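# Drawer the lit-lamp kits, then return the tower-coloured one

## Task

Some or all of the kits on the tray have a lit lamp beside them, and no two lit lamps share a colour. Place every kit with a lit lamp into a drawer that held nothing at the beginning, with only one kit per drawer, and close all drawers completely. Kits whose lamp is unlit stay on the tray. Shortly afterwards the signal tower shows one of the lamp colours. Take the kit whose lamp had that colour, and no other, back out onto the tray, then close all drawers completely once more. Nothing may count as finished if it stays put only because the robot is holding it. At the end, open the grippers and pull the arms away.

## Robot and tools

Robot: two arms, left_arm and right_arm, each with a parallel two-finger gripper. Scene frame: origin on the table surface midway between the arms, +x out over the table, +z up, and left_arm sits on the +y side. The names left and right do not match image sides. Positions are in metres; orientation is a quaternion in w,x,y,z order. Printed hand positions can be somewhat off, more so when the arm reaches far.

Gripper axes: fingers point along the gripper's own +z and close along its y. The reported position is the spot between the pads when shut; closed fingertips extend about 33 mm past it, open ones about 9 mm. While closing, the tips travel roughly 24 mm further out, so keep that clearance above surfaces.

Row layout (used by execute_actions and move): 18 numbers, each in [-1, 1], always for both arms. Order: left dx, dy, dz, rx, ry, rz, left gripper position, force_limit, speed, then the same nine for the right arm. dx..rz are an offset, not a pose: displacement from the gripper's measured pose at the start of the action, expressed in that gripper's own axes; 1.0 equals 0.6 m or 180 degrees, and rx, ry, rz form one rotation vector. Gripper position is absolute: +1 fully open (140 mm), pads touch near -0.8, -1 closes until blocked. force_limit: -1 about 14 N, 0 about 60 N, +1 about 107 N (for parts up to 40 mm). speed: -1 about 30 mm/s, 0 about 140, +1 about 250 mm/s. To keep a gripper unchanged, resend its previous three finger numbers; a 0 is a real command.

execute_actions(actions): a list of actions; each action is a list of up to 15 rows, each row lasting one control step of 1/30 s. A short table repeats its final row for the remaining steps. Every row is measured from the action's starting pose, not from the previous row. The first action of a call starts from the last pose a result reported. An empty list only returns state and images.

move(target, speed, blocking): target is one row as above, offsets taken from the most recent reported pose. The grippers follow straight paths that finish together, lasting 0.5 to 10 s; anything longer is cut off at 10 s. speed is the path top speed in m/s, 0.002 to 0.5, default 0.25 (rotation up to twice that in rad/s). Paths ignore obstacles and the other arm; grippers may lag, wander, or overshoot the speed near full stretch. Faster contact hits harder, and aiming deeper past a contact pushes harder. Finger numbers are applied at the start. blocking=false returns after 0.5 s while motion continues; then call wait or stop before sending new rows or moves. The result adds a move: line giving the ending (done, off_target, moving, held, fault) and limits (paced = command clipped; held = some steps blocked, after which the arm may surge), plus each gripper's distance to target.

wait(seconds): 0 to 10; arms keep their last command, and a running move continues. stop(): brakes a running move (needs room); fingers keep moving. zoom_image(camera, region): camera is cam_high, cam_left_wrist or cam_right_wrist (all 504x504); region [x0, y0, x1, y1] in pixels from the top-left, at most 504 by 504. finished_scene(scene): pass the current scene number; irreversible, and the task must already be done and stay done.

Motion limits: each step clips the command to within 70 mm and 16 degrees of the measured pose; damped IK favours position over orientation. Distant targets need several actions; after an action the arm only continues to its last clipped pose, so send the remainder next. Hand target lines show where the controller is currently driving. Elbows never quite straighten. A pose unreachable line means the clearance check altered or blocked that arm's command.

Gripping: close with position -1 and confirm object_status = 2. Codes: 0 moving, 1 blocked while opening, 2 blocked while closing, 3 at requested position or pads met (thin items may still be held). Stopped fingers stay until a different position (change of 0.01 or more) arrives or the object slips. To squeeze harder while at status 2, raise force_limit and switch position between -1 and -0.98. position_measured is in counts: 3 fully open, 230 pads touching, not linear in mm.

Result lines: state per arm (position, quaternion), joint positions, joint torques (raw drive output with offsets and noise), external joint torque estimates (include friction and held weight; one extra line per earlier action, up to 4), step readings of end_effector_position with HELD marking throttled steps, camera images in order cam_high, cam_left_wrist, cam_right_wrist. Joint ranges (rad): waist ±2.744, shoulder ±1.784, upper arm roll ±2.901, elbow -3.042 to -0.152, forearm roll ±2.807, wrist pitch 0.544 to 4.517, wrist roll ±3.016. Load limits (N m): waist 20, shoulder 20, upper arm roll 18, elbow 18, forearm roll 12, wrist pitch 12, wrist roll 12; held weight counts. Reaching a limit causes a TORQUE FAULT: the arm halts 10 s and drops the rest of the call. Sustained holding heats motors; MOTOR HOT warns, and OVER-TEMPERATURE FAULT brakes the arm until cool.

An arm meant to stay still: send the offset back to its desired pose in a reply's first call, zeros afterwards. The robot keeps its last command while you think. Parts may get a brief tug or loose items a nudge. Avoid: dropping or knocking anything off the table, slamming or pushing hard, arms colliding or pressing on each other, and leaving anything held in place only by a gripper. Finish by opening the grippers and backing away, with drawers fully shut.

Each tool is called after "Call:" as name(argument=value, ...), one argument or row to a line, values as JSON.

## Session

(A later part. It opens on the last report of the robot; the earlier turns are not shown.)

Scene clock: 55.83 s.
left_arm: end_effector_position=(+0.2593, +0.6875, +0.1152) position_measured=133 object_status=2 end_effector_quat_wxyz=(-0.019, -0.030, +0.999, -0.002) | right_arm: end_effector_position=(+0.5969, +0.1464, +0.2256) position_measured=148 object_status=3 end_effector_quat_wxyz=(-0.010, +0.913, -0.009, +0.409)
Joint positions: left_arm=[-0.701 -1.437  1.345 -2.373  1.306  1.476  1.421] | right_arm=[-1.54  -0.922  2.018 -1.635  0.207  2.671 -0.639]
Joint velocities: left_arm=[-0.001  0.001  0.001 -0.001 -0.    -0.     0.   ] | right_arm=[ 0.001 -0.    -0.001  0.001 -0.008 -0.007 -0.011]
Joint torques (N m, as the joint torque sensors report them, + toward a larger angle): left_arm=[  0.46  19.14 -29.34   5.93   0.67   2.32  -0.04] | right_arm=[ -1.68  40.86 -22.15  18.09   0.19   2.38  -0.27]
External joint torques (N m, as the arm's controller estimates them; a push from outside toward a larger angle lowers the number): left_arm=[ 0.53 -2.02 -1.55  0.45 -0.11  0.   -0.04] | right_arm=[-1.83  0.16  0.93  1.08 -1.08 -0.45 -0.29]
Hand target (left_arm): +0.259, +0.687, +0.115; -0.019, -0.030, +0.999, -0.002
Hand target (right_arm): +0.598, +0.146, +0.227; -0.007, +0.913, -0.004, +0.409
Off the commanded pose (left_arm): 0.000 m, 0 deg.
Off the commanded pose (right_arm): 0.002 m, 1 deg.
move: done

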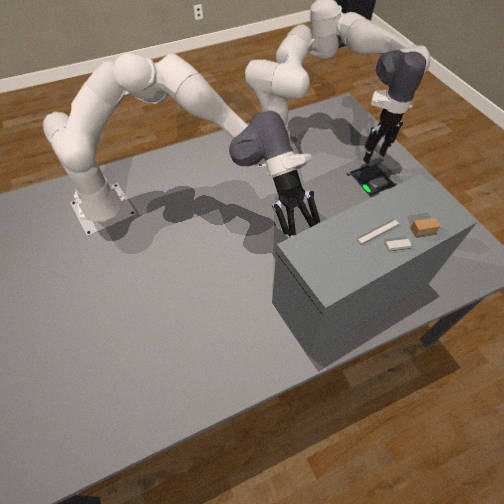

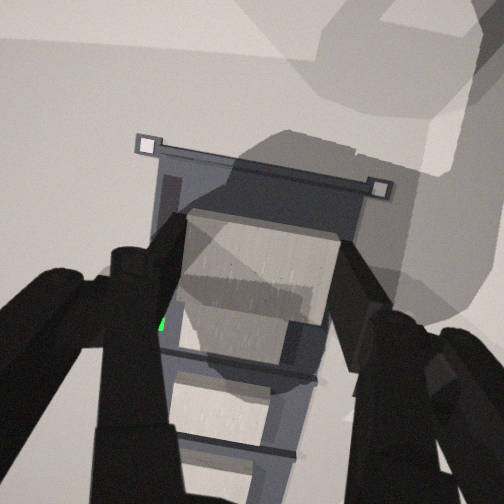

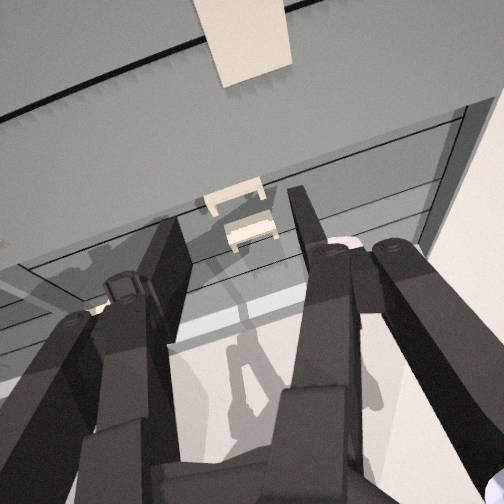

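Call:
move(
  target=[0,0,0,0,0,0,-1,0.2,0.2,0.022,0,0.045,0,0,0,-0.15,0.3,0],
  speed=0.02,
)

Scene clock: 61.17 s.
left_arm: end_effector_position=(+0.2593, +0.6875, +0.1152) position_measured=133 object_status=2 end_effector_quat_wxyz=(-0.019, -0.030, +0.999, -0.002) | right_arm: end_effector_position=(+0.6138, +0.1516, +0.2206) position_measured=148 object_status=3 end_effector_quat_wxyz=(-0.010, +0.916, -0.010, +0.402)
Joint positions: left_arm=[-0.701 -1.437  1.345 -2.373  1.306  1.476  1.421] | right_arm=[-1.62  -0.936  2.066 -1.554  0.206  2.645 -0.649]
Joint velocities: left_arm=[-0.002  0.     0.     0.    -0.001 -0.     0.   ] | right_arm=[-0.003 -0.001  0.001  0.007  0.001 -0.008 -0.004]
Joint torques (N m, as the joint torque sensors report them, + toward a larger angle): left_arm=[  0.5   19.07 -28.45   5.07   0.55   2.33   0.15] | right_arm=[-13.24  33.54 -19.64  18.45   1.41   6.56  -0.05]
External joint torques (N m, as the arm's controller estimates them; a push from outside toward a larger angle lowers the number): left_arm=[ 0.49 -2.05 -0.63 -0.48 -0.24  0.    0.15] | right_arm=[-13.26  -9.51   2.73   1.18   0.18   3.72  -0.07]
Hand target (left_arm): +0.259, +0.687, +0.115; -0.019, -0.030, +0.999, -0.002
Hand target (right_arm): +0.626, +0.147, +0.219; -0.010, +0.912, -0.009, +0.409
Off the commanded pose (left_arm): 0.000 m, 0 deg.
Off the commanded pose (right_arm): 0.013 m, 1 deg.
move: off_target (right_arm)

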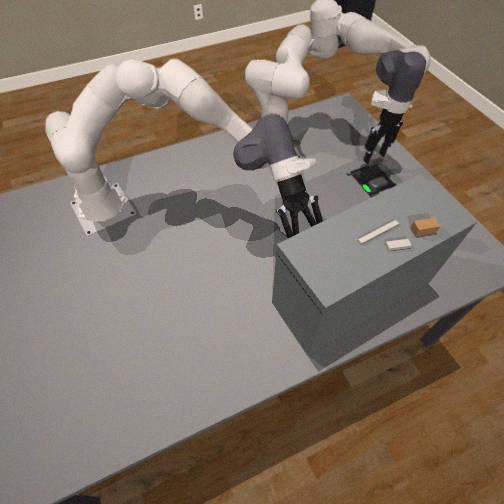

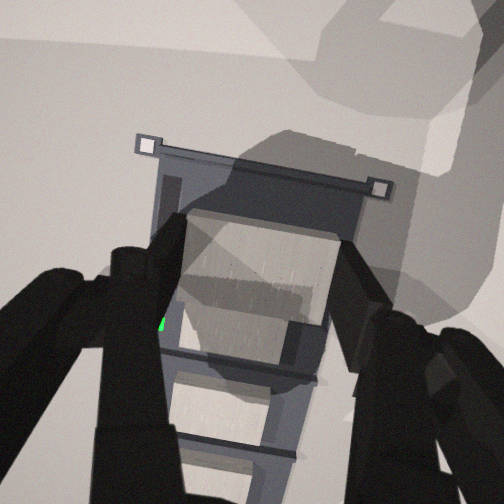

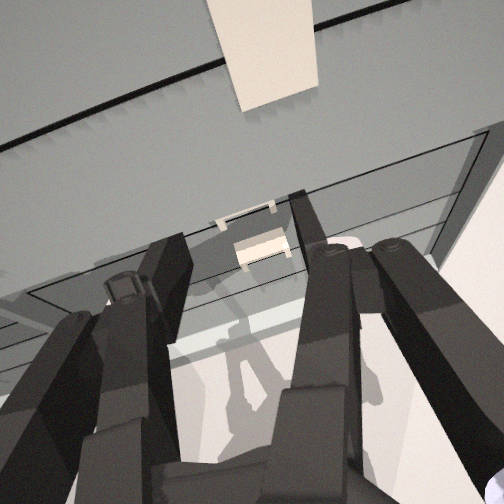

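Call:
move(
  target=[0,0,0,0,0,0,-1,0.2,0.2,-0.017,0.008,0.004,0,0,0,-0.15,0.3,0],
  speed=0.02,
)

Call:
move(
  target=[0,0,0,0,0,0,-1,0.2,0.2,0,0,0,0,0,0,-1,0.3,-0.2],
)

Call:
zoom_image(
  camera="cam_right_wrist",
  region=[100,100,400,400],
)

Scene clock: 66.70 s.
left_arm: end_effector_position=(+0.2593, +0.6875, +0.1152) position_measured=133 object_status=2 end_effector_quat_wxyz=(-0.019, -0.030, +0.999, -0.002) | right_arm: end_effector_position=(+0.6084, +0.1470, +0.2106) position_measured=148 object_status=3 end_effector_quat_wxyz=(-0.008, +0.916, -0.006, +0.401)
Joint positions: left_arm=[-0.701 -1.437  1.345 -2.373  1.306  1.476  1.421] | right_arm=[-1.602 -0.934  2.066 -1.592  0.206  2.668 -0.65 ]
Joint velocities: left_arm=[-0.     0.     0.002  0.001  0.     0.    -0.   ] | right_arm=[ 0.005  0.    -0.003 -0.001 -0.     0.013  0.   ]
Joint torques (N m, as the joint torque sensors report them, + toward a larger angle): left_arm=[  1.3   18.87 -28.09   5.5    0.64   2.34   0.08] | right_arm=[  1.    40.8  -22.94  15.82   1.75   2.98   0.47]
External joint torques (N m, as the arm's controller estimates them; a push from outside toward a larger angle lowers the number): left_arm=[ 1.34 -2.26 -0.36 -0.01 -0.14  0.03  0.08] | right_arm=[ 0.84 -1.77 -0.36 -1.47  0.49  0.13  0.45]
Hand target (left_arm): +0.259, +0.687, +0.115; -0.019, -0.030, +0.999, -0.002
Hand target (right_arm): +0.609, +0.147, +0.211; -0.010, +0.916, -0.010, +0.402
Off the commanded pose (left_arm): 0.000 m, 0 deg.
Off the commanded pose (right_arm): 0.001 m, 0 deg.
move: done

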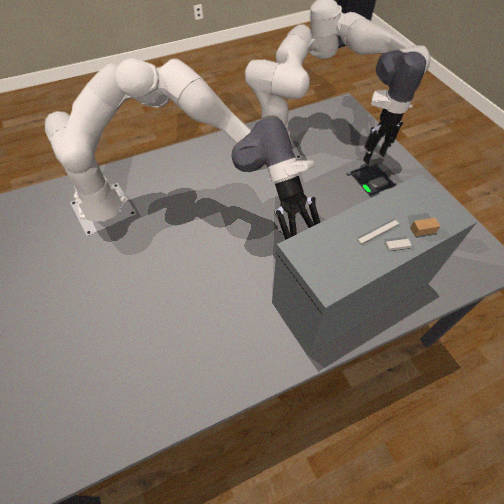

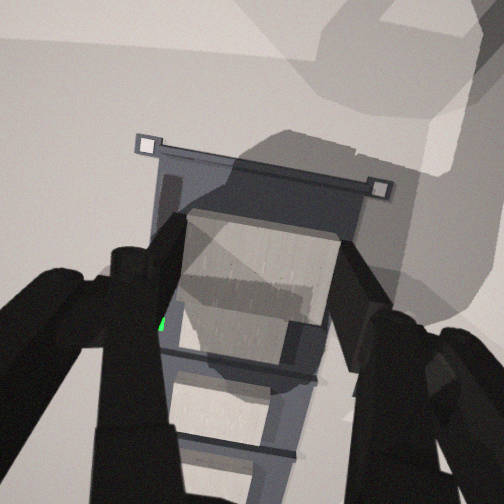

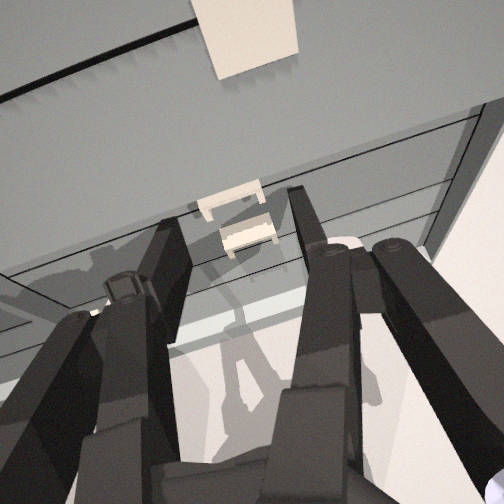

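Scene clock: 67.37 s.
left_arm: end_effector_position=(+0.2593, +0.6875, +0.1152) position_measured=133 object_status=2 end_effector_quat_wxyz=(-0.019, -0.030, +0.999, -0.002) | right_arm: end_effector_position=(+0.6028, +0.1561, +0.2107) position_measured=234 object_status=3 end_effector_quat_wxyz=(-0.013, +0.916, -0.000, +0.401)
Joint positions: left_arm=[-0.701 -1.437  1.345 -2.373  1.306  1.476  1.421] | right_arm=[-1.595 -0.934  2.07  -1.589  0.206  2.674 -0.65 ]
Joint velocities: left_arm=[-0.001 -0.001  0.    -0.     0.     0.     0.001] | right_arm=[-0.    -0.     0.002  0.     0.001 -0.     0.001]
Joint torques (N m, as the joint torque sensors report them, + toward a larger angle): left_arm=[  0.13  19.2  -29.12   5.18   0.57   2.35   0.13] | right_arm=[ -4.28  41.43 -24.16  14.67   1.14   1.94   0.15]
External joint torques (N m, as the arm's controller estimates them; a push from outside toward a larger angle lowers the number): left_arm=[ 0.04 -1.91 -1.34 -0.39 -0.22  0.03  0.13] | right_arm=[-4.27 -1.21 -1.62 -2.56 -0.12 -0.91  0.13]
Hand target (left_arm): +0.259, +0.687, +0.115; -0.019, -0.030, +0.999, -0.002
Hand target (right_arm): +0.608, +0.147, +0.211; -0.008, +0.916, -0.006, +0.401
Off the commanded pose (left_arm): 0.000 m, 0 deg.
Off the commanded pose (right_arm): 0.011 m, 1 deg.
move: off_target (right_arm)

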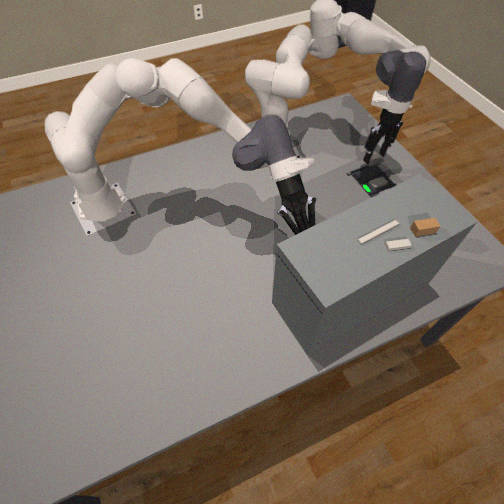

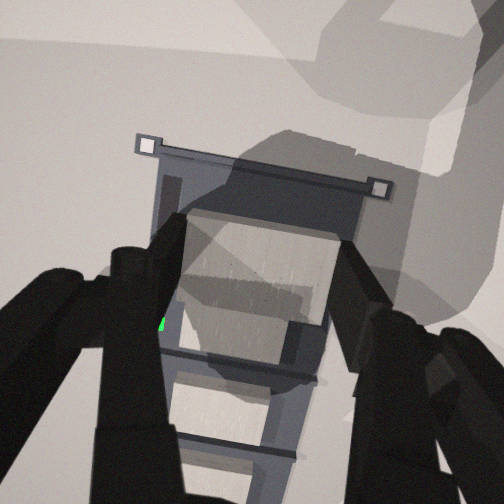

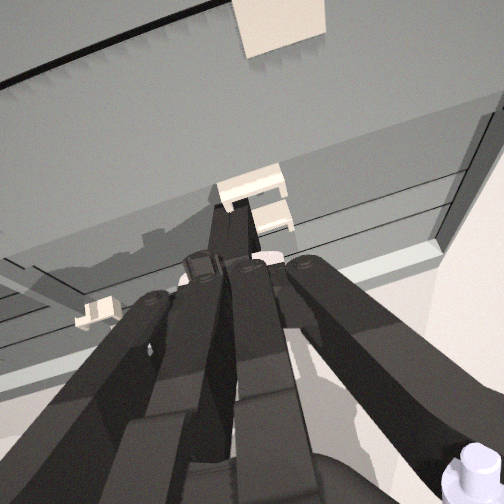

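Region (100, 100, 400, 400) of cam_right_wrist's 504x504 image, scaled by 1.680, with more detail than that image has.

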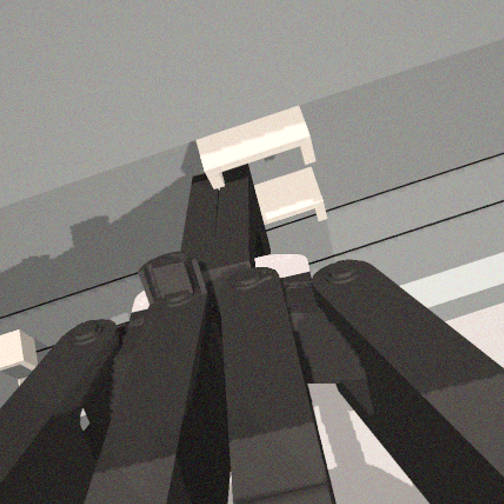

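Call:
move(
  target=[0,0,0,0,0,0,-1,0.2,0.2,-0.025,0.012,-0.045,0,0,0,-0.15,0.3,0],
)

Call:
move(
  target=[0,0,0,0,0,0,-1,0.2,0.2,0,0,0,0,0.13,0,-0.15,0.3,0],
)

Call:
move(
  target=[0,0,0,0,0,0,-1,0.2,0.2,0.016,0,0.04,0,0,0,-0.15,0.3,0],
  speed=0.03,
)

Scene clock: 77.57 s.
left_arm: end_effector_position=(+0.2593, +0.6875, +0.1152) position_measured=133 object_status=2 end_effector_quat_wxyz=(-0.019, -0.030, +0.999, -0.002) | right_arm: end_effector_position=(+0.5725, +0.1481, +0.2152) position_measured=148 object_status=3 end_effector_quat_wxyz=(-0.010, +0.916, +0.004, +0.400)
Joint positions: left_arm=[-0.701 -1.437  1.345 -2.373  1.306  1.476  1.421] | right_arm=[-1.481 -0.897  2.012 -1.703  0.204  2.689 -0.647]
Joint velocities: left_arm=[ 0.001 -0.    -0.     0.002 -0.     0.001  0.001] | right_arm=[ 0.    -0.001 -0.    -0.001  0.     0.002 -0.   ]
Joint torques (N m, as the joint torque sensors report them, + toward a larger angle): left_arm=[  0.13  18.43 -29.13   5.19   0.65   2.3    0.14] | right_arm=[  0.82  38.61 -23.58  15.55   1.95   3.15   0.41]
External joint torques (N m, as the arm's controller estimates them; a push from outside toward a larger angle lowers the number): left_arm=[ 0.11 -2.7  -1.28 -0.38 -0.14 -0.04  0.14] | right_arm=[ 0.75 -0.38 -0.67 -1.48  0.67  0.34  0.39]
Hand target (left_arm): +0.259, +0.687, +0.115; -0.019, -0.030, +0.999, -0.002
Hand target (right_arm): +0.573, +0.148, +0.216; -0.013, +0.916, -0.000, +0.400
Off the commanded pose (left_arm): 0.000 m, 0 deg.
Off the commanded pose (right_arm): 0.003 m, 1 deg.
move: done

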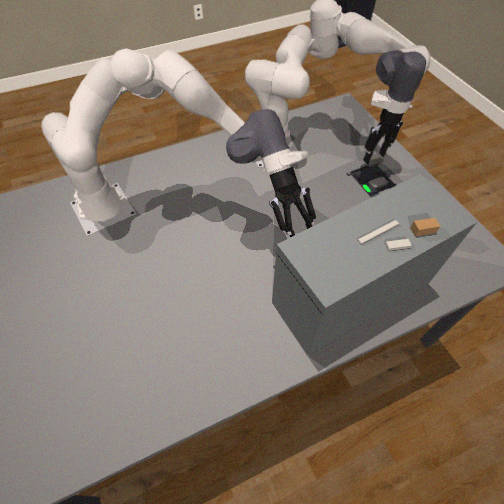

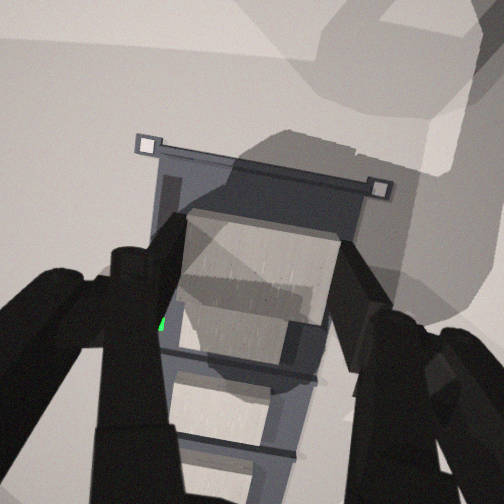

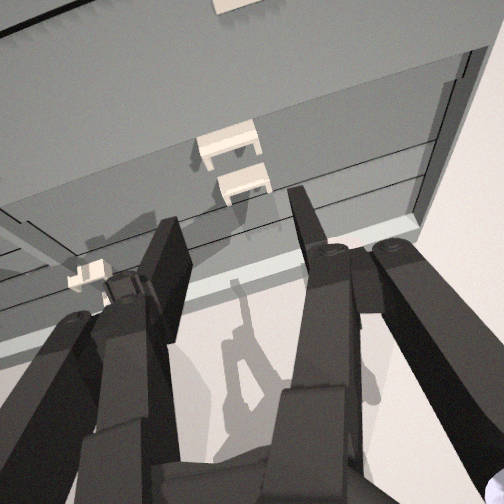

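Scene clock: 79.13 s.
left_arm: end_effector_position=(+0.2593, +0.6875, +0.1152) position_measured=133 object_status=2 end_effector_quat_wxyz=(-0.019, -0.030, +0.999, -0.002) | right_arm: end_effector_position=(+0.5758, +0.1441, +0.2157) position_measured=148 object_status=3 end_effector_quat_wxyz=(-0.005, +0.816, +0.003, +0.578)
Joint positions: left_arm=[-0.701 -1.437  1.345 -2.373  1.306  1.476  1.421] | right_arm=[-1.262 -1.399  1.777 -1.848  0.374  2.928 -0.424]
Joint velocities: left_arm=[ 0.001  0.    -0.001 -0.001 -0.001  0.001 -0.   ] | right_arm=[ 0.002 -0.006 -0.001  0.     0.018  0.001  0.014]
Joint torques (N m, as the joint torque sensors report them, + toward a larger angle): left_arm=[  0.1   18.52 -29.91   5.95   0.6    2.29   0.14] | right_arm=[  1.19  34.3  -31.86   4.75   3.09   1.93   0.46]
External joint torques (N m, as the arm's controller estimates them; a push from outside toward a larger angle lowers the number): left_arm=[-0.04 -2.65 -2.01  0.36 -0.2  -0.04  0.14] | right_arm=[ 1.11 -1.94 -0.07  0.15  1.03  0.13  0.44]
Hand target (left_arm): +0.259, +0.687, +0.115; -0.019, -0.030, +0.999, -0.002
Hand target (right_arm): +0.575, +0.146, +0.218; -0.011, +0.815, -0.002, +0.579
Off the commanded pose (left_arm): 0.000 m, 0 deg.
Off the commanded pose (right_arm): 0.005 m, 1 deg.
move: off_target (right_arm)

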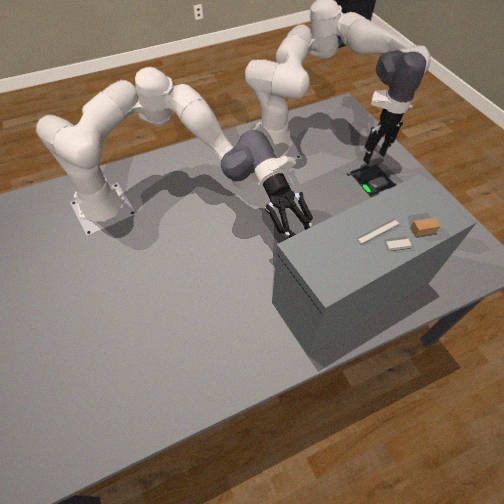

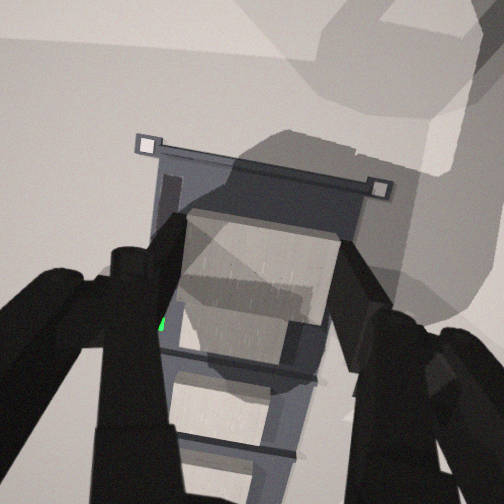

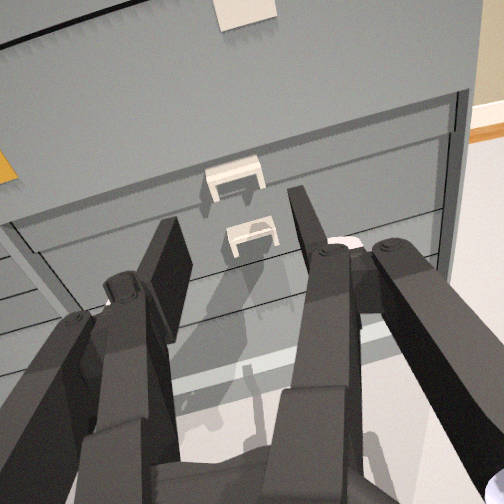

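Scene clock: 80.30 s.
left_arm: end_effector_position=(+0.2593, +0.6875, +0.1152) position_measured=133 object_status=2 end_effector_quat_wxyz=(-0.019, -0.030, +0.999, -0.002) | right_arm: end_effector_position=(+0.6021, +0.1430, +0.2187) position_measured=148 object_status=3 end_effector_quat_wxyz=(-0.007, +0.815, -0.003, +0.579)
Joint positions: left_arm=[-0.701 -1.437  1.345 -2.373  1.306  1.476  1.421] | right_arm=[-1.336 -1.399  1.783 -1.786  0.372  2.933 -0.427]
Joint velocities: left_arm=[-0.001 -0.001  0.001  0.001 -0.     0.    -0.   ] | right_arm=[ 0.     0.001  0.002  0.006 -0.002  0.003 -0.004]
Joint torques (N m, as the joint torque sensors report them, + toward a larger angle): left_arm=[  0.27  18.55 -29.49   5.02   0.58   2.27   0.07] | right_arm=[ -1.57  37.87 -28.63   5.34   0.96   2.04  -0.19]
External joint torques (N m, as the arm's controller estimates them; a push from outside toward a larger angle lowers the number): left_arm=[ 0.39 -2.58 -1.65 -0.48 -0.21 -0.07  0.07] | right_arm=[-1.65  0.06  3.01  0.5  -1.11  0.23 -0.22]
Hand target (left_arm): +0.259, +0.687, +0.115; -0.019, -0.030, +0.999, -0.002
Hand target (right_arm): +0.602, +0.145, +0.218; -0.005, +0.816, +0.003, +0.578
Off the commanded pose (left_arm): 0.000 m, 0 deg.
Off the commanded pose (right_arm): 0.002 m, 1 deg.
move: done

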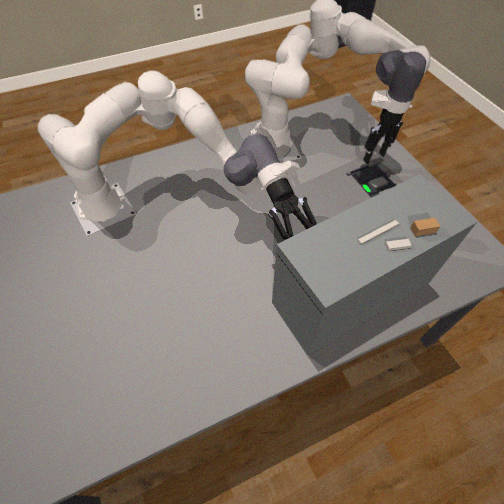

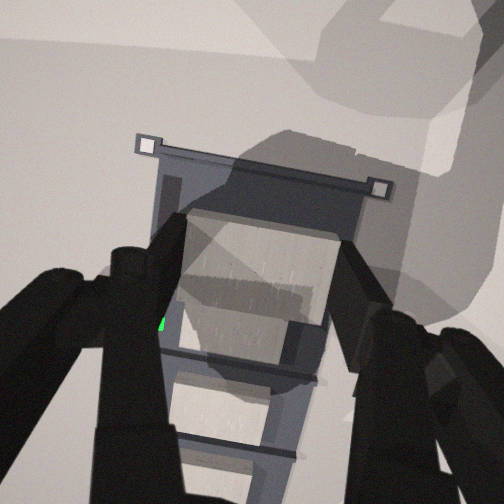

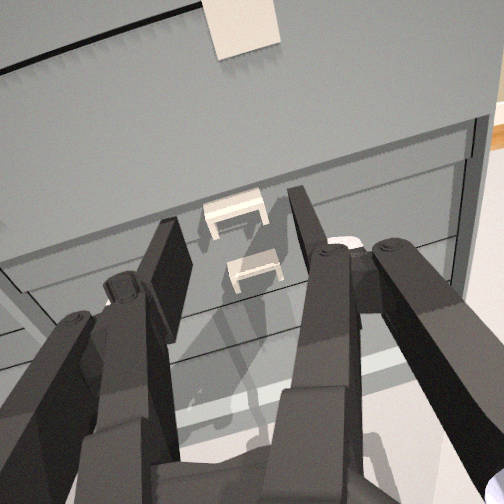

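Call:
move(
  target=[0,0,0,0,0,0,-1,0.2,0.2,0.024,0,-0.008,0,0,0,-0.15,0.3,0],
  speed=0.02,
)

Call:
move(
  target=[0,0,0,0,0,0,-1,0.2,0.2,0.006,0,0.016,0,0,0,-0.15,0.3,0],
  speed=0.01,
)

Scene clock: 85.07 s.
left_arm: end_effector_position=(+0.2593, +0.6875, +0.1152) position_measured=133 object_status=2 end_effector_quat_wxyz=(-0.019, -0.030, +0.999, -0.002) | right_arm: end_effector_position=(+0.6010, +0.1434, +0.2265) position_measured=148 object_status=3 end_effector_quat_wxyz=(-0.007, +0.817, -0.004, +0.576)
Joint positions: left_arm=[-0.701 -1.437  1.345 -2.373  1.306  1.476  1.421] | right_arm=[-1.333 -1.378  1.779 -1.787  0.365  2.924 -0.438]
Joint velocities: left_arm=[ 0.001 -0.001 -0.002  0.     0.     0.    -0.   ] | right_arm=[ 0.     0.003 -0.001  0.001 -0.002 -0.003 -0.011]
Joint torques (N m, as the joint torque sensors report them, + toward a larger angle): left_arm=[  1.12  18.81 -27.97   5.93   0.66   2.26  -0.01] | right_arm=[  0.15  39.92 -34.86   3.02   1.22   1.97  -0.09]
External joint torques (N m, as the arm's controller estimates them; a push from outside toward a larger angle lowers the number): left_arm=[ 1.03 -2.28 -0.11  0.34 -0.13 -0.08 -0.01] | right_arm=[ 0.1   2.19 -3.27 -2.41 -0.83  0.1  -0.12]
Hand target (left_arm): +0.259, +0.687, +0.115; -0.019, -0.030, +0.999, -0.002
Hand target (right_arm): +0.602, +0.143, +0.234; -0.007, +0.816, -0.003, +0.579
Off the commanded pose (left_arm): 0.000 m, 0 deg.
Off the commanded pose (right_arm): 0.008 m, 0 deg.
move: off_target (right_arm)

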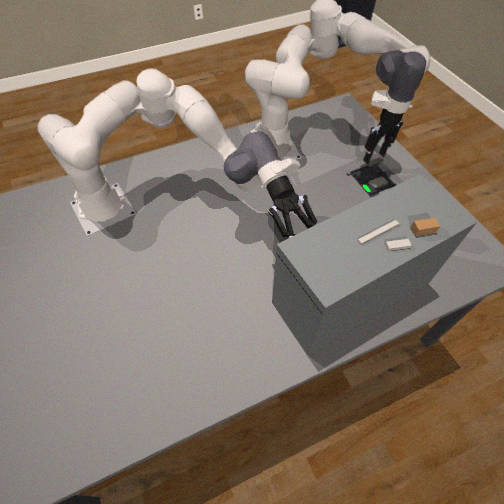

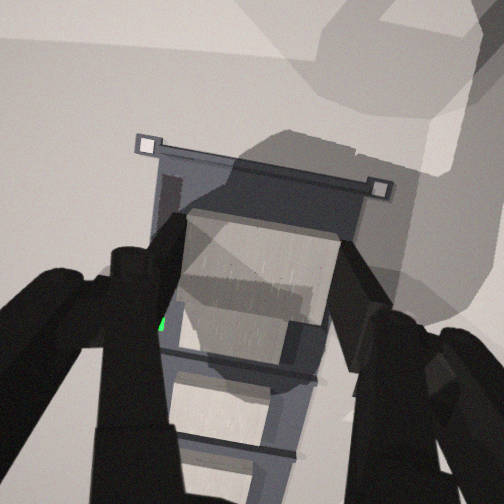

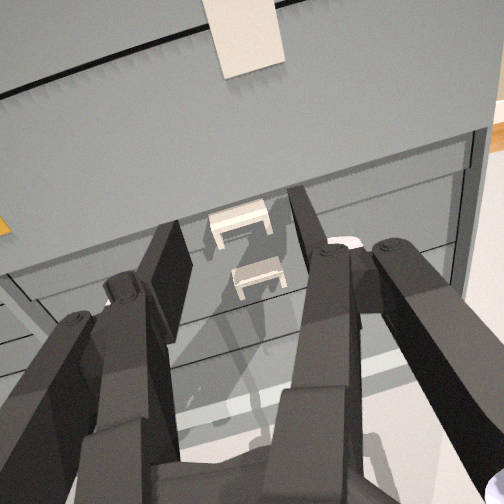

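Scene clock: 86.30 s.
left_arm: end_effector_position=(+0.2593, +0.6875, +0.1152) position_measured=133 object_status=2 end_effector_quat_wxyz=(-0.019, -0.030, +0.999, -0.002) | right_arm: end_effector_position=(+0.6079, +0.1454, +0.2242) position_measured=148 object_status=3 end_effector_quat_wxyz=(-0.009, +0.818, -0.005, +0.574)
Joint positions: left_arm=[-0.701 -1.437  1.345 -2.373  1.306  1.476  1.421] | right_arm=[-1.357 -1.378  1.786 -1.762  0.365  2.924 -0.438]
Joint velocities: left_arm=[-0.001  0.     0.001 -0.001 -0.001  0.    -0.   ] | right_arm=[-0.003 -0.001  0.002  0.002 -0.001 -0.001 -0.001]
Joint torques (N m, as the joint torque sensors report them, + toward a larger angle): left_arm=[  0.72  19.44 -29.08   5.41   0.58   2.31   0.11] | right_arm=[ -3.97  37.24 -31.56   6.46   1.37   2.03  -0.07]
External joint torques (N m, as the arm's controller estimates them; a push from outside toward a larger angle lowers the number): left_arm=[ 0.82 -1.74 -1.24 -0.07 -0.2  -0.03  0.11] | right_arm=[-3.87 -1.01 -0.22  1.05 -0.67  0.18 -0.09]
Hand target (left_arm): +0.259, +0.687, +0.115; -0.019, -0.030, +0.999, -0.002
Hand target (right_arm): +0.611, +0.144, +0.227; -0.007, +0.817, -0.004, +0.576
Off the commanded pose (left_arm): 0.000 m, 0 deg.
Off the commanded pose (right_arm): 0.005 m, 0 deg.
move: off_target (right_arm)

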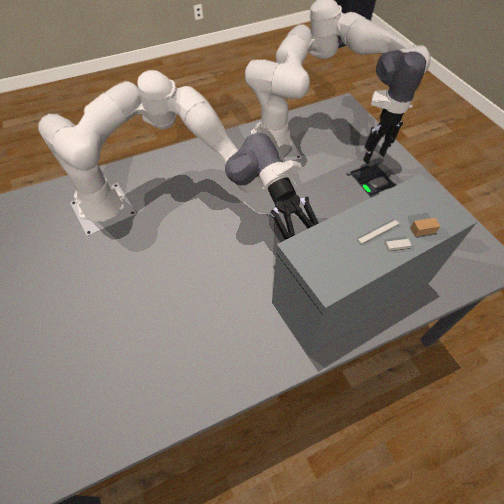

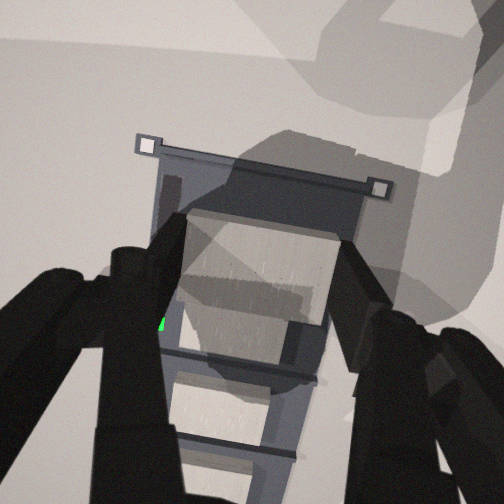

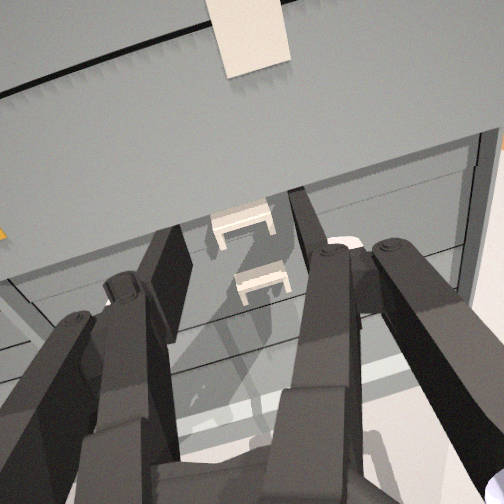

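Call:
move(
  target=[0,0,0,0,0,0,-1,0.2,0.2,-0.016,0,0.003,0,0,0,-0.15,0.3,0],
  speed=0.02,
)

Call:
move(
  target=[0,0,0,0,0,0,-1,0.2,0.2,0.007,0,0.019,0,0,0,-0.15,0.3,0],
  speed=0.01,
)

Scene clock: 89.83 s.
left_arm: end_effector_position=(+0.2593, +0.6875, +0.1152) position_measured=133 object_status=2 end_effector_quat_wxyz=(-0.019, -0.030, +0.999, -0.002) | right_arm: end_effector_position=(+0.6076, +0.1447, +0.2167) position_measured=148 object_status=3 end_effector_quat_wxyz=(-0.005, +0.818, -0.002, +0.575)
Joint positions: left_arm=[-0.701 -1.437  1.345 -2.373  1.306  1.476  1.421] | right_arm=[-1.357 -1.393  1.79  -1.762  0.368  2.926 -0.435]
Joint velocities: left_arm=[ 0.     0.001 -0.     0.     0.     0.001 -0.   ] | right_arm=[ 0.    -0.001  0.     0.002  0.007  0.     0.003]
Joint torques (N m, as the joint torque sensors report them, + toward a larger angle): left_arm=[ -0.17  19.27 -29.28   5.7    0.63   2.26   0.05] | right_arm=[  0.77  36.22 -28.6    3.68   3.03   2.02   0.46]
External joint torques (N m, as the arm's controller estimates them; a push from outside toward a larger angle lowers the number): left_arm=[-0.22 -1.85 -1.43  0.13 -0.17 -0.07  0.05] | right_arm=[ 0.53 -2.11  2.8  -1.59  0.98  0.16  0.43]
Hand target (left_arm): +0.259, +0.687, +0.115; -0.019, -0.030, +0.999, -0.002
Hand target (right_arm): +0.606, +0.146, +0.215; -0.009, +0.818, -0.005, +0.575
Off the commanded pose (left_arm): 0.000 m, 0 deg.
Off the commanded pose (right_arm): 0.003 m, 1 deg.
move: done

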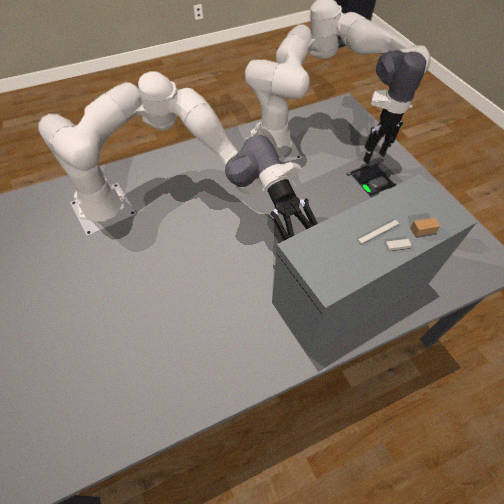

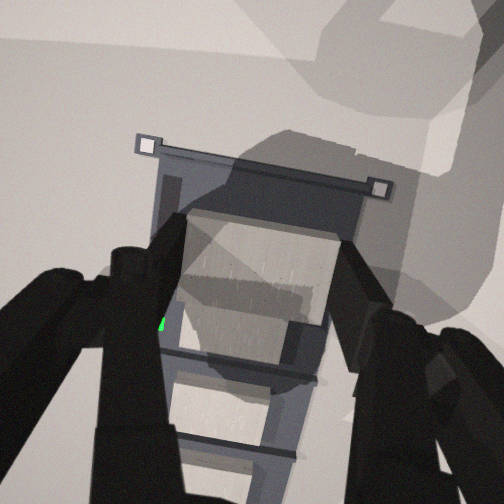

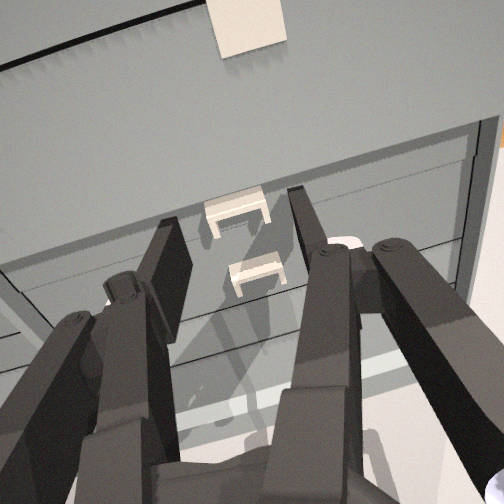

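Scene clock: 91.27 s.
left_arm: end_effector_position=(+0.2593, +0.6875, +0.1152) position_measured=133 object_status=2 end_effector_quat_wxyz=(-0.019, -0.030, +0.999, -0.002) | right_arm: end_effector_position=(+0.6137, +0.1463, +0.2173) position_measured=148 object_status=3 end_effector_quat_wxyz=(-0.006, +0.819, -0.004, +0.574)
Joint positions: left_arm=[-0.701 -1.437  1.345 -2.373  1.306  1.476  1.421] | right_arm=[-1.378 -1.393  1.791 -1.738  0.368  2.918 -0.435]
Joint velocities: left_arm=[-0.001  0.002  0.001 -0.     0.001  0.001 -0.002] | right_arm=[-0.     0.    -0.     0.002 -0.001 -0.003 -0.001]
Joint torques (N m, as the joint torque sensors report them, + toward a larger angle): left_arm=[  0.99  19.3  -29.29   5.54   0.68   2.26   0.14] | right_arm=[ -9.52  37.11 -28.24   9.49   1.52   3.18  -0.13]
External joint torques (N m, as the arm's controller estimates them; a push from outside toward a larger angle lowers the number): left_arm=[ 1.01 -1.93 -1.41  0.01 -0.12 -0.07  0.14] | right_arm=[-9.45 -1.79  3.13  4.28 -0.51  1.33 -0.16]
Hand target (left_arm): +0.259, +0.687, +0.115; -0.019, -0.030, +0.999, -0.002
Hand target (right_arm): +0.620, +0.145, +0.217; -0.005, +0.818, -0.002, +0.575
Off the commanded pose (left_arm): 0.000 m, 0 deg.
Off the commanded pose (right_arm): 0.006 m, 0 deg.
move: off_target (right_arm)

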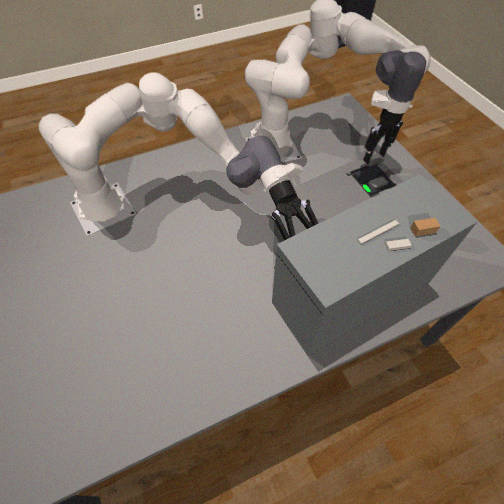

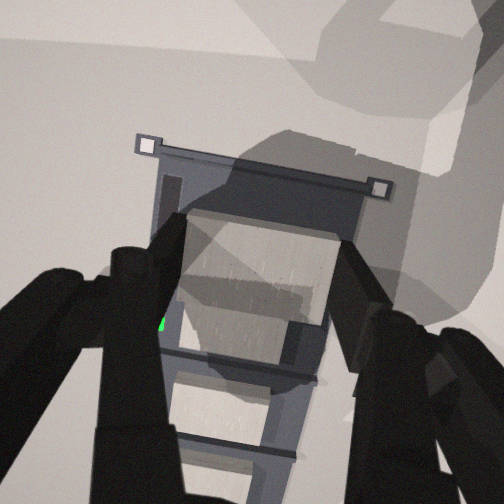

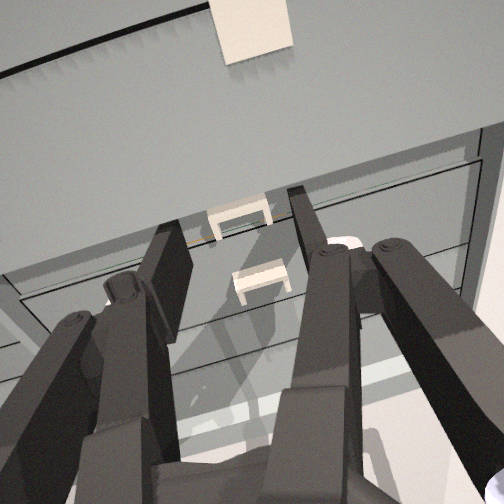

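Call:
move(
  target=[0,0,0,0,0,0,-1,0.2,0.2,-0.002,0,-0.012,0,0,0,-0.15,0.3,0],
  speed=0.02,
)

Call:
move(
  target=[0,0,0,0,0,0,-1,0.2,0.2,0,0,0,0,0,0,-1,0.3,-0.2],
)

Scene clock: 93.20 s.
left_arm: end_effector_position=(+0.2593, +0.6875, +0.1152) position_measured=133 object_status=2 end_effector_quat_wxyz=(-0.019, -0.030, +0.999, -0.002) | right_arm: end_effector_position=(+0.6066, +0.1463, +0.2162) position_measured=148 object_status=3 end_effector_quat_wxyz=(-0.004, +0.819, -0.003, +0.573)
Joint positions: left_arm=[-0.701 -1.437  1.345 -2.373  1.306  1.476  1.421] | right_arm=[-1.358 -1.392  1.79  -1.754  0.368  2.914 -0.435]
Joint velocities: left_arm=[-0.001  0.     0.001  0.     0.    -0.    -0.001] | right_arm=[-0.     0.001 -0.    -0.003  0.     0.    -0.001]
Joint torques (N m, as the joint torque sensors report them, + toward a larger angle): left_arm=[  1.27  18.83 -28.68   5.2    0.64   2.28   0.1 ] | right_arm=[  0.37  38.75 -31.37   2.92   2.28   2.04   0.18]
External joint torques (N m, as the arm's controller estimates them; a push from outside toward a larger angle lowers the number): left_arm=[ 1.37 -2.33 -0.86 -0.28 -0.14 -0.05  0.1 ] | right_arm=[ 0.76  0.21  0.19 -2.07  0.25  0.22  0.15]
Hand target (left_arm): +0.259, +0.687, +0.115; -0.019, -0.030, +0.999, -0.002
Hand target (right_arm): +0.606, +0.146, +0.218; -0.006, +0.819, -0.004, +0.574
Off the commanded pose (left_arm): 0.000 m, 0 deg.
Off the commanded pose (right_arm): 0.002 m, 0 deg.
move: done

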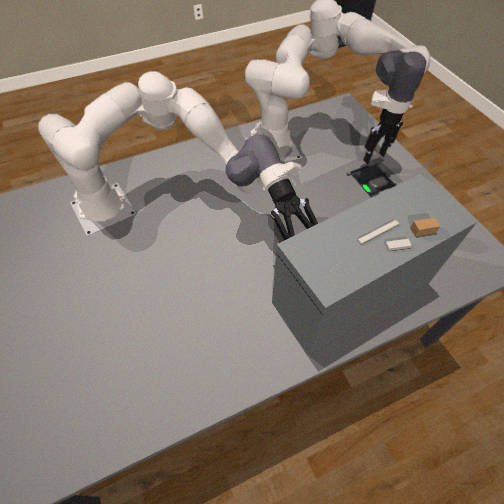

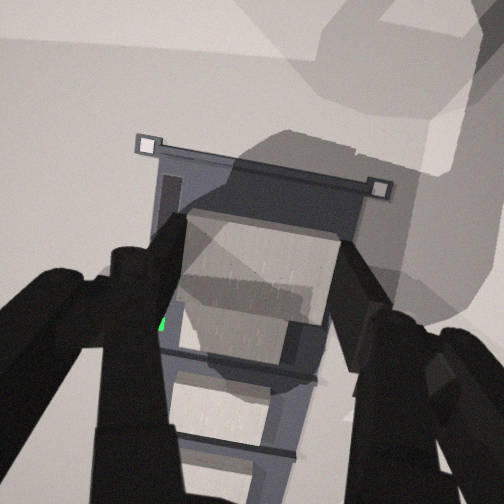

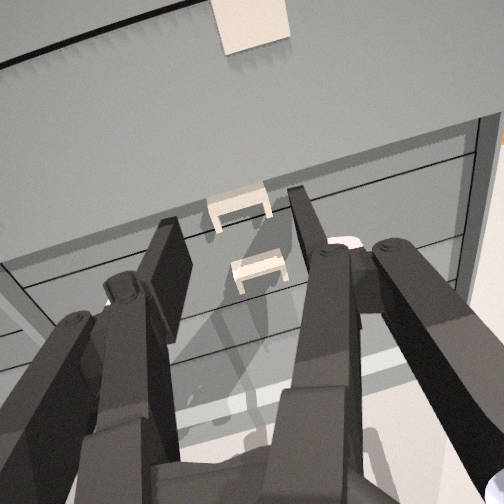

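Scene clock: 93.70 s.
left_arm: end_effector_position=(+0.2593, +0.6875, +0.1152) position_measured=133 object_status=2 end_effector_quat_wxyz=(-0.019, -0.030, +0.999, -0.002) | right_arm: end_effector_position=(+0.6077, +0.1432, +0.2159) position_measured=194 object_status=2 end_effector_quat_wxyz=(-0.002, +0.820, -0.005, +0.573)
Joint positions: left_arm=[-0.701 -1.437  1.345 -2.373  1.306  1.476  1.421] | right_arm=[-1.358 -1.392  1.789 -1.757  0.368  2.911 -0.435]
Joint velocities: left_arm=[ 0.001 -0.001 -0.001  0.     0.    -0.001 -0.002] | right_arm=[ 0.001  0.    -0.001  0.    -0.002 -0.    -0.001]
Joint torques (N m, as the joint torque sensors report them, + toward a larger angle): left_arm=[  0.52  19.46 -29.33   4.95   0.64   2.43   0.22] | right_arm=[  0.06  37.73 -29.68   6.09   2.     2.24   0.14]
External joint torques (N m, as the arm's controller estimates them; a push from outside toward a larger angle lowers the number): left_arm=[ 0.52 -1.65 -1.51 -0.58 -0.15  0.1   0.21] | right_arm=[-0.04 -0.77  1.83  0.85 -0.02  0.38  0.12]
Hand target (left_arm): +0.259, +0.687, +0.115; -0.019, -0.030, +0.999, -0.002
Hand target (right_arm): +0.607, +0.146, +0.216; -0.004, +0.819, -0.003, +0.573
Off the commanded pose (left_arm): 0.000 m, 0 deg.
Off the commanded pose (right_arm): 0.003 m, 0 deg.
move: done

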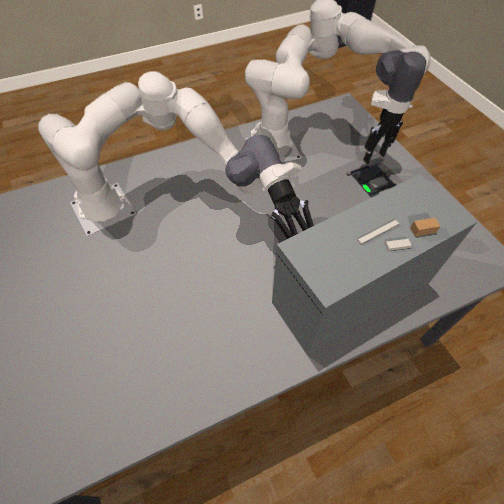

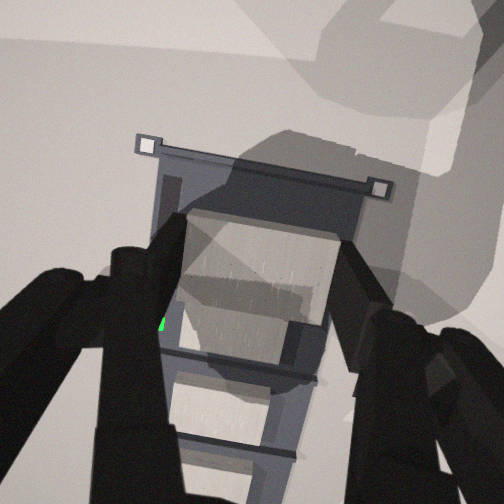

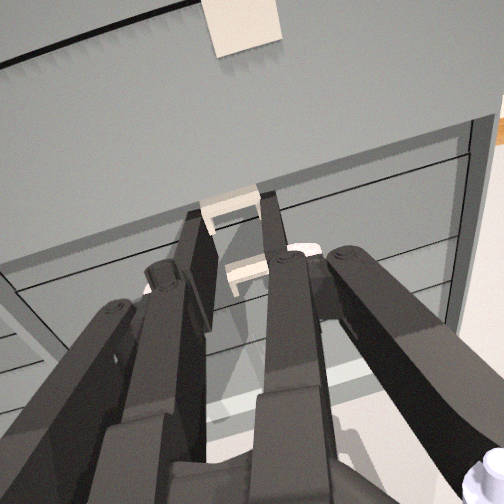

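Call:
move(
  target=[0,0,0,0,0,0,-1,0.2,0.2,-0.066,0,-0.18,0,0,0,-1,0.3,-0.2],
  speed=0.06,
)

Scene clock: 97.13 s.
left_arm: end_effector_position=(+0.2593, +0.6875, +0.1152) position_measured=133 object_status=2 end_effector_quat_wxyz=(-0.019, -0.030, +0.999, -0.002) | right_arm: end_effector_position=(+0.4997, +0.1319, +0.2135) position_measured=194 object_status=2 end_effector_quat_wxyz=(+0.007, +0.820, -0.008, +0.572)
Joint positions: left_arm=[-0.701 -1.437  1.345 -2.373  1.306  1.476  1.421] | right_arm=[-1.039 -1.403  1.743 -2.007  0.39   2.835 -0.391]
Joint velocities: left_arm=[-0.    -0.     0.001 -0.001  0.002 -0.    -0.001] | right_arm=[ 0.003 -0.001  0.    -0.001  0.001 -0.003  0.004]
Joint torques (N m, as the joint torque sensors report them, + toward a larger angle): left_arm=[  0.19  19.08 -29.06   4.49   0.65   2.28   0.2 ] | right_arm=[  5.35  30.34 -29.14   6.45   2.74   2.21   0.46]
External joint torques (N m, as the arm's controller estimates them; a push from outside toward a larger angle lowers the number): left_arm=[ 0.11 -2.05 -1.25 -1.09 -0.15 -0.05  0.2 ] | right_arm=[ 5.45 -1.4   2.76  2.83  0.9   0.48  0.43]
Hand target (left_arm): +0.259, +0.687, +0.115; -0.019, -0.030, +0.999, -0.002
Hand target (right_arm): +0.493, +0.141, +0.212; -0.001, +0.821, -0.005, +0.571
Off the commanded pose (left_arm): 0.000 m, 0 deg.
Off the commanded pose (right_arm): 0.014 m, 1 deg.
move: off_target (right_arm)

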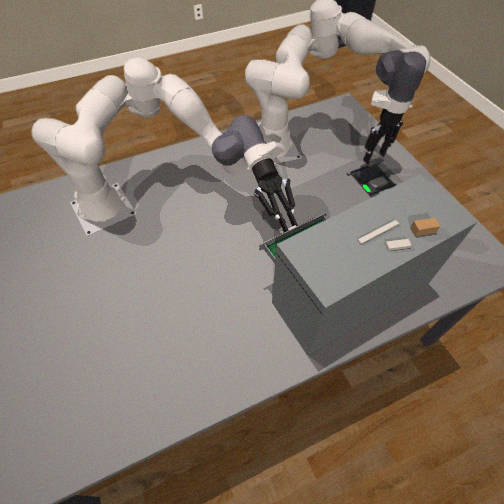

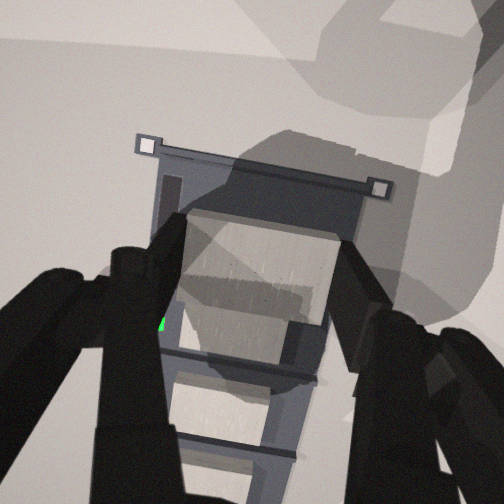

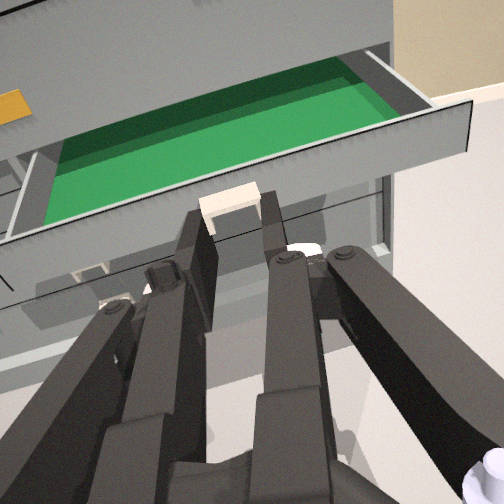

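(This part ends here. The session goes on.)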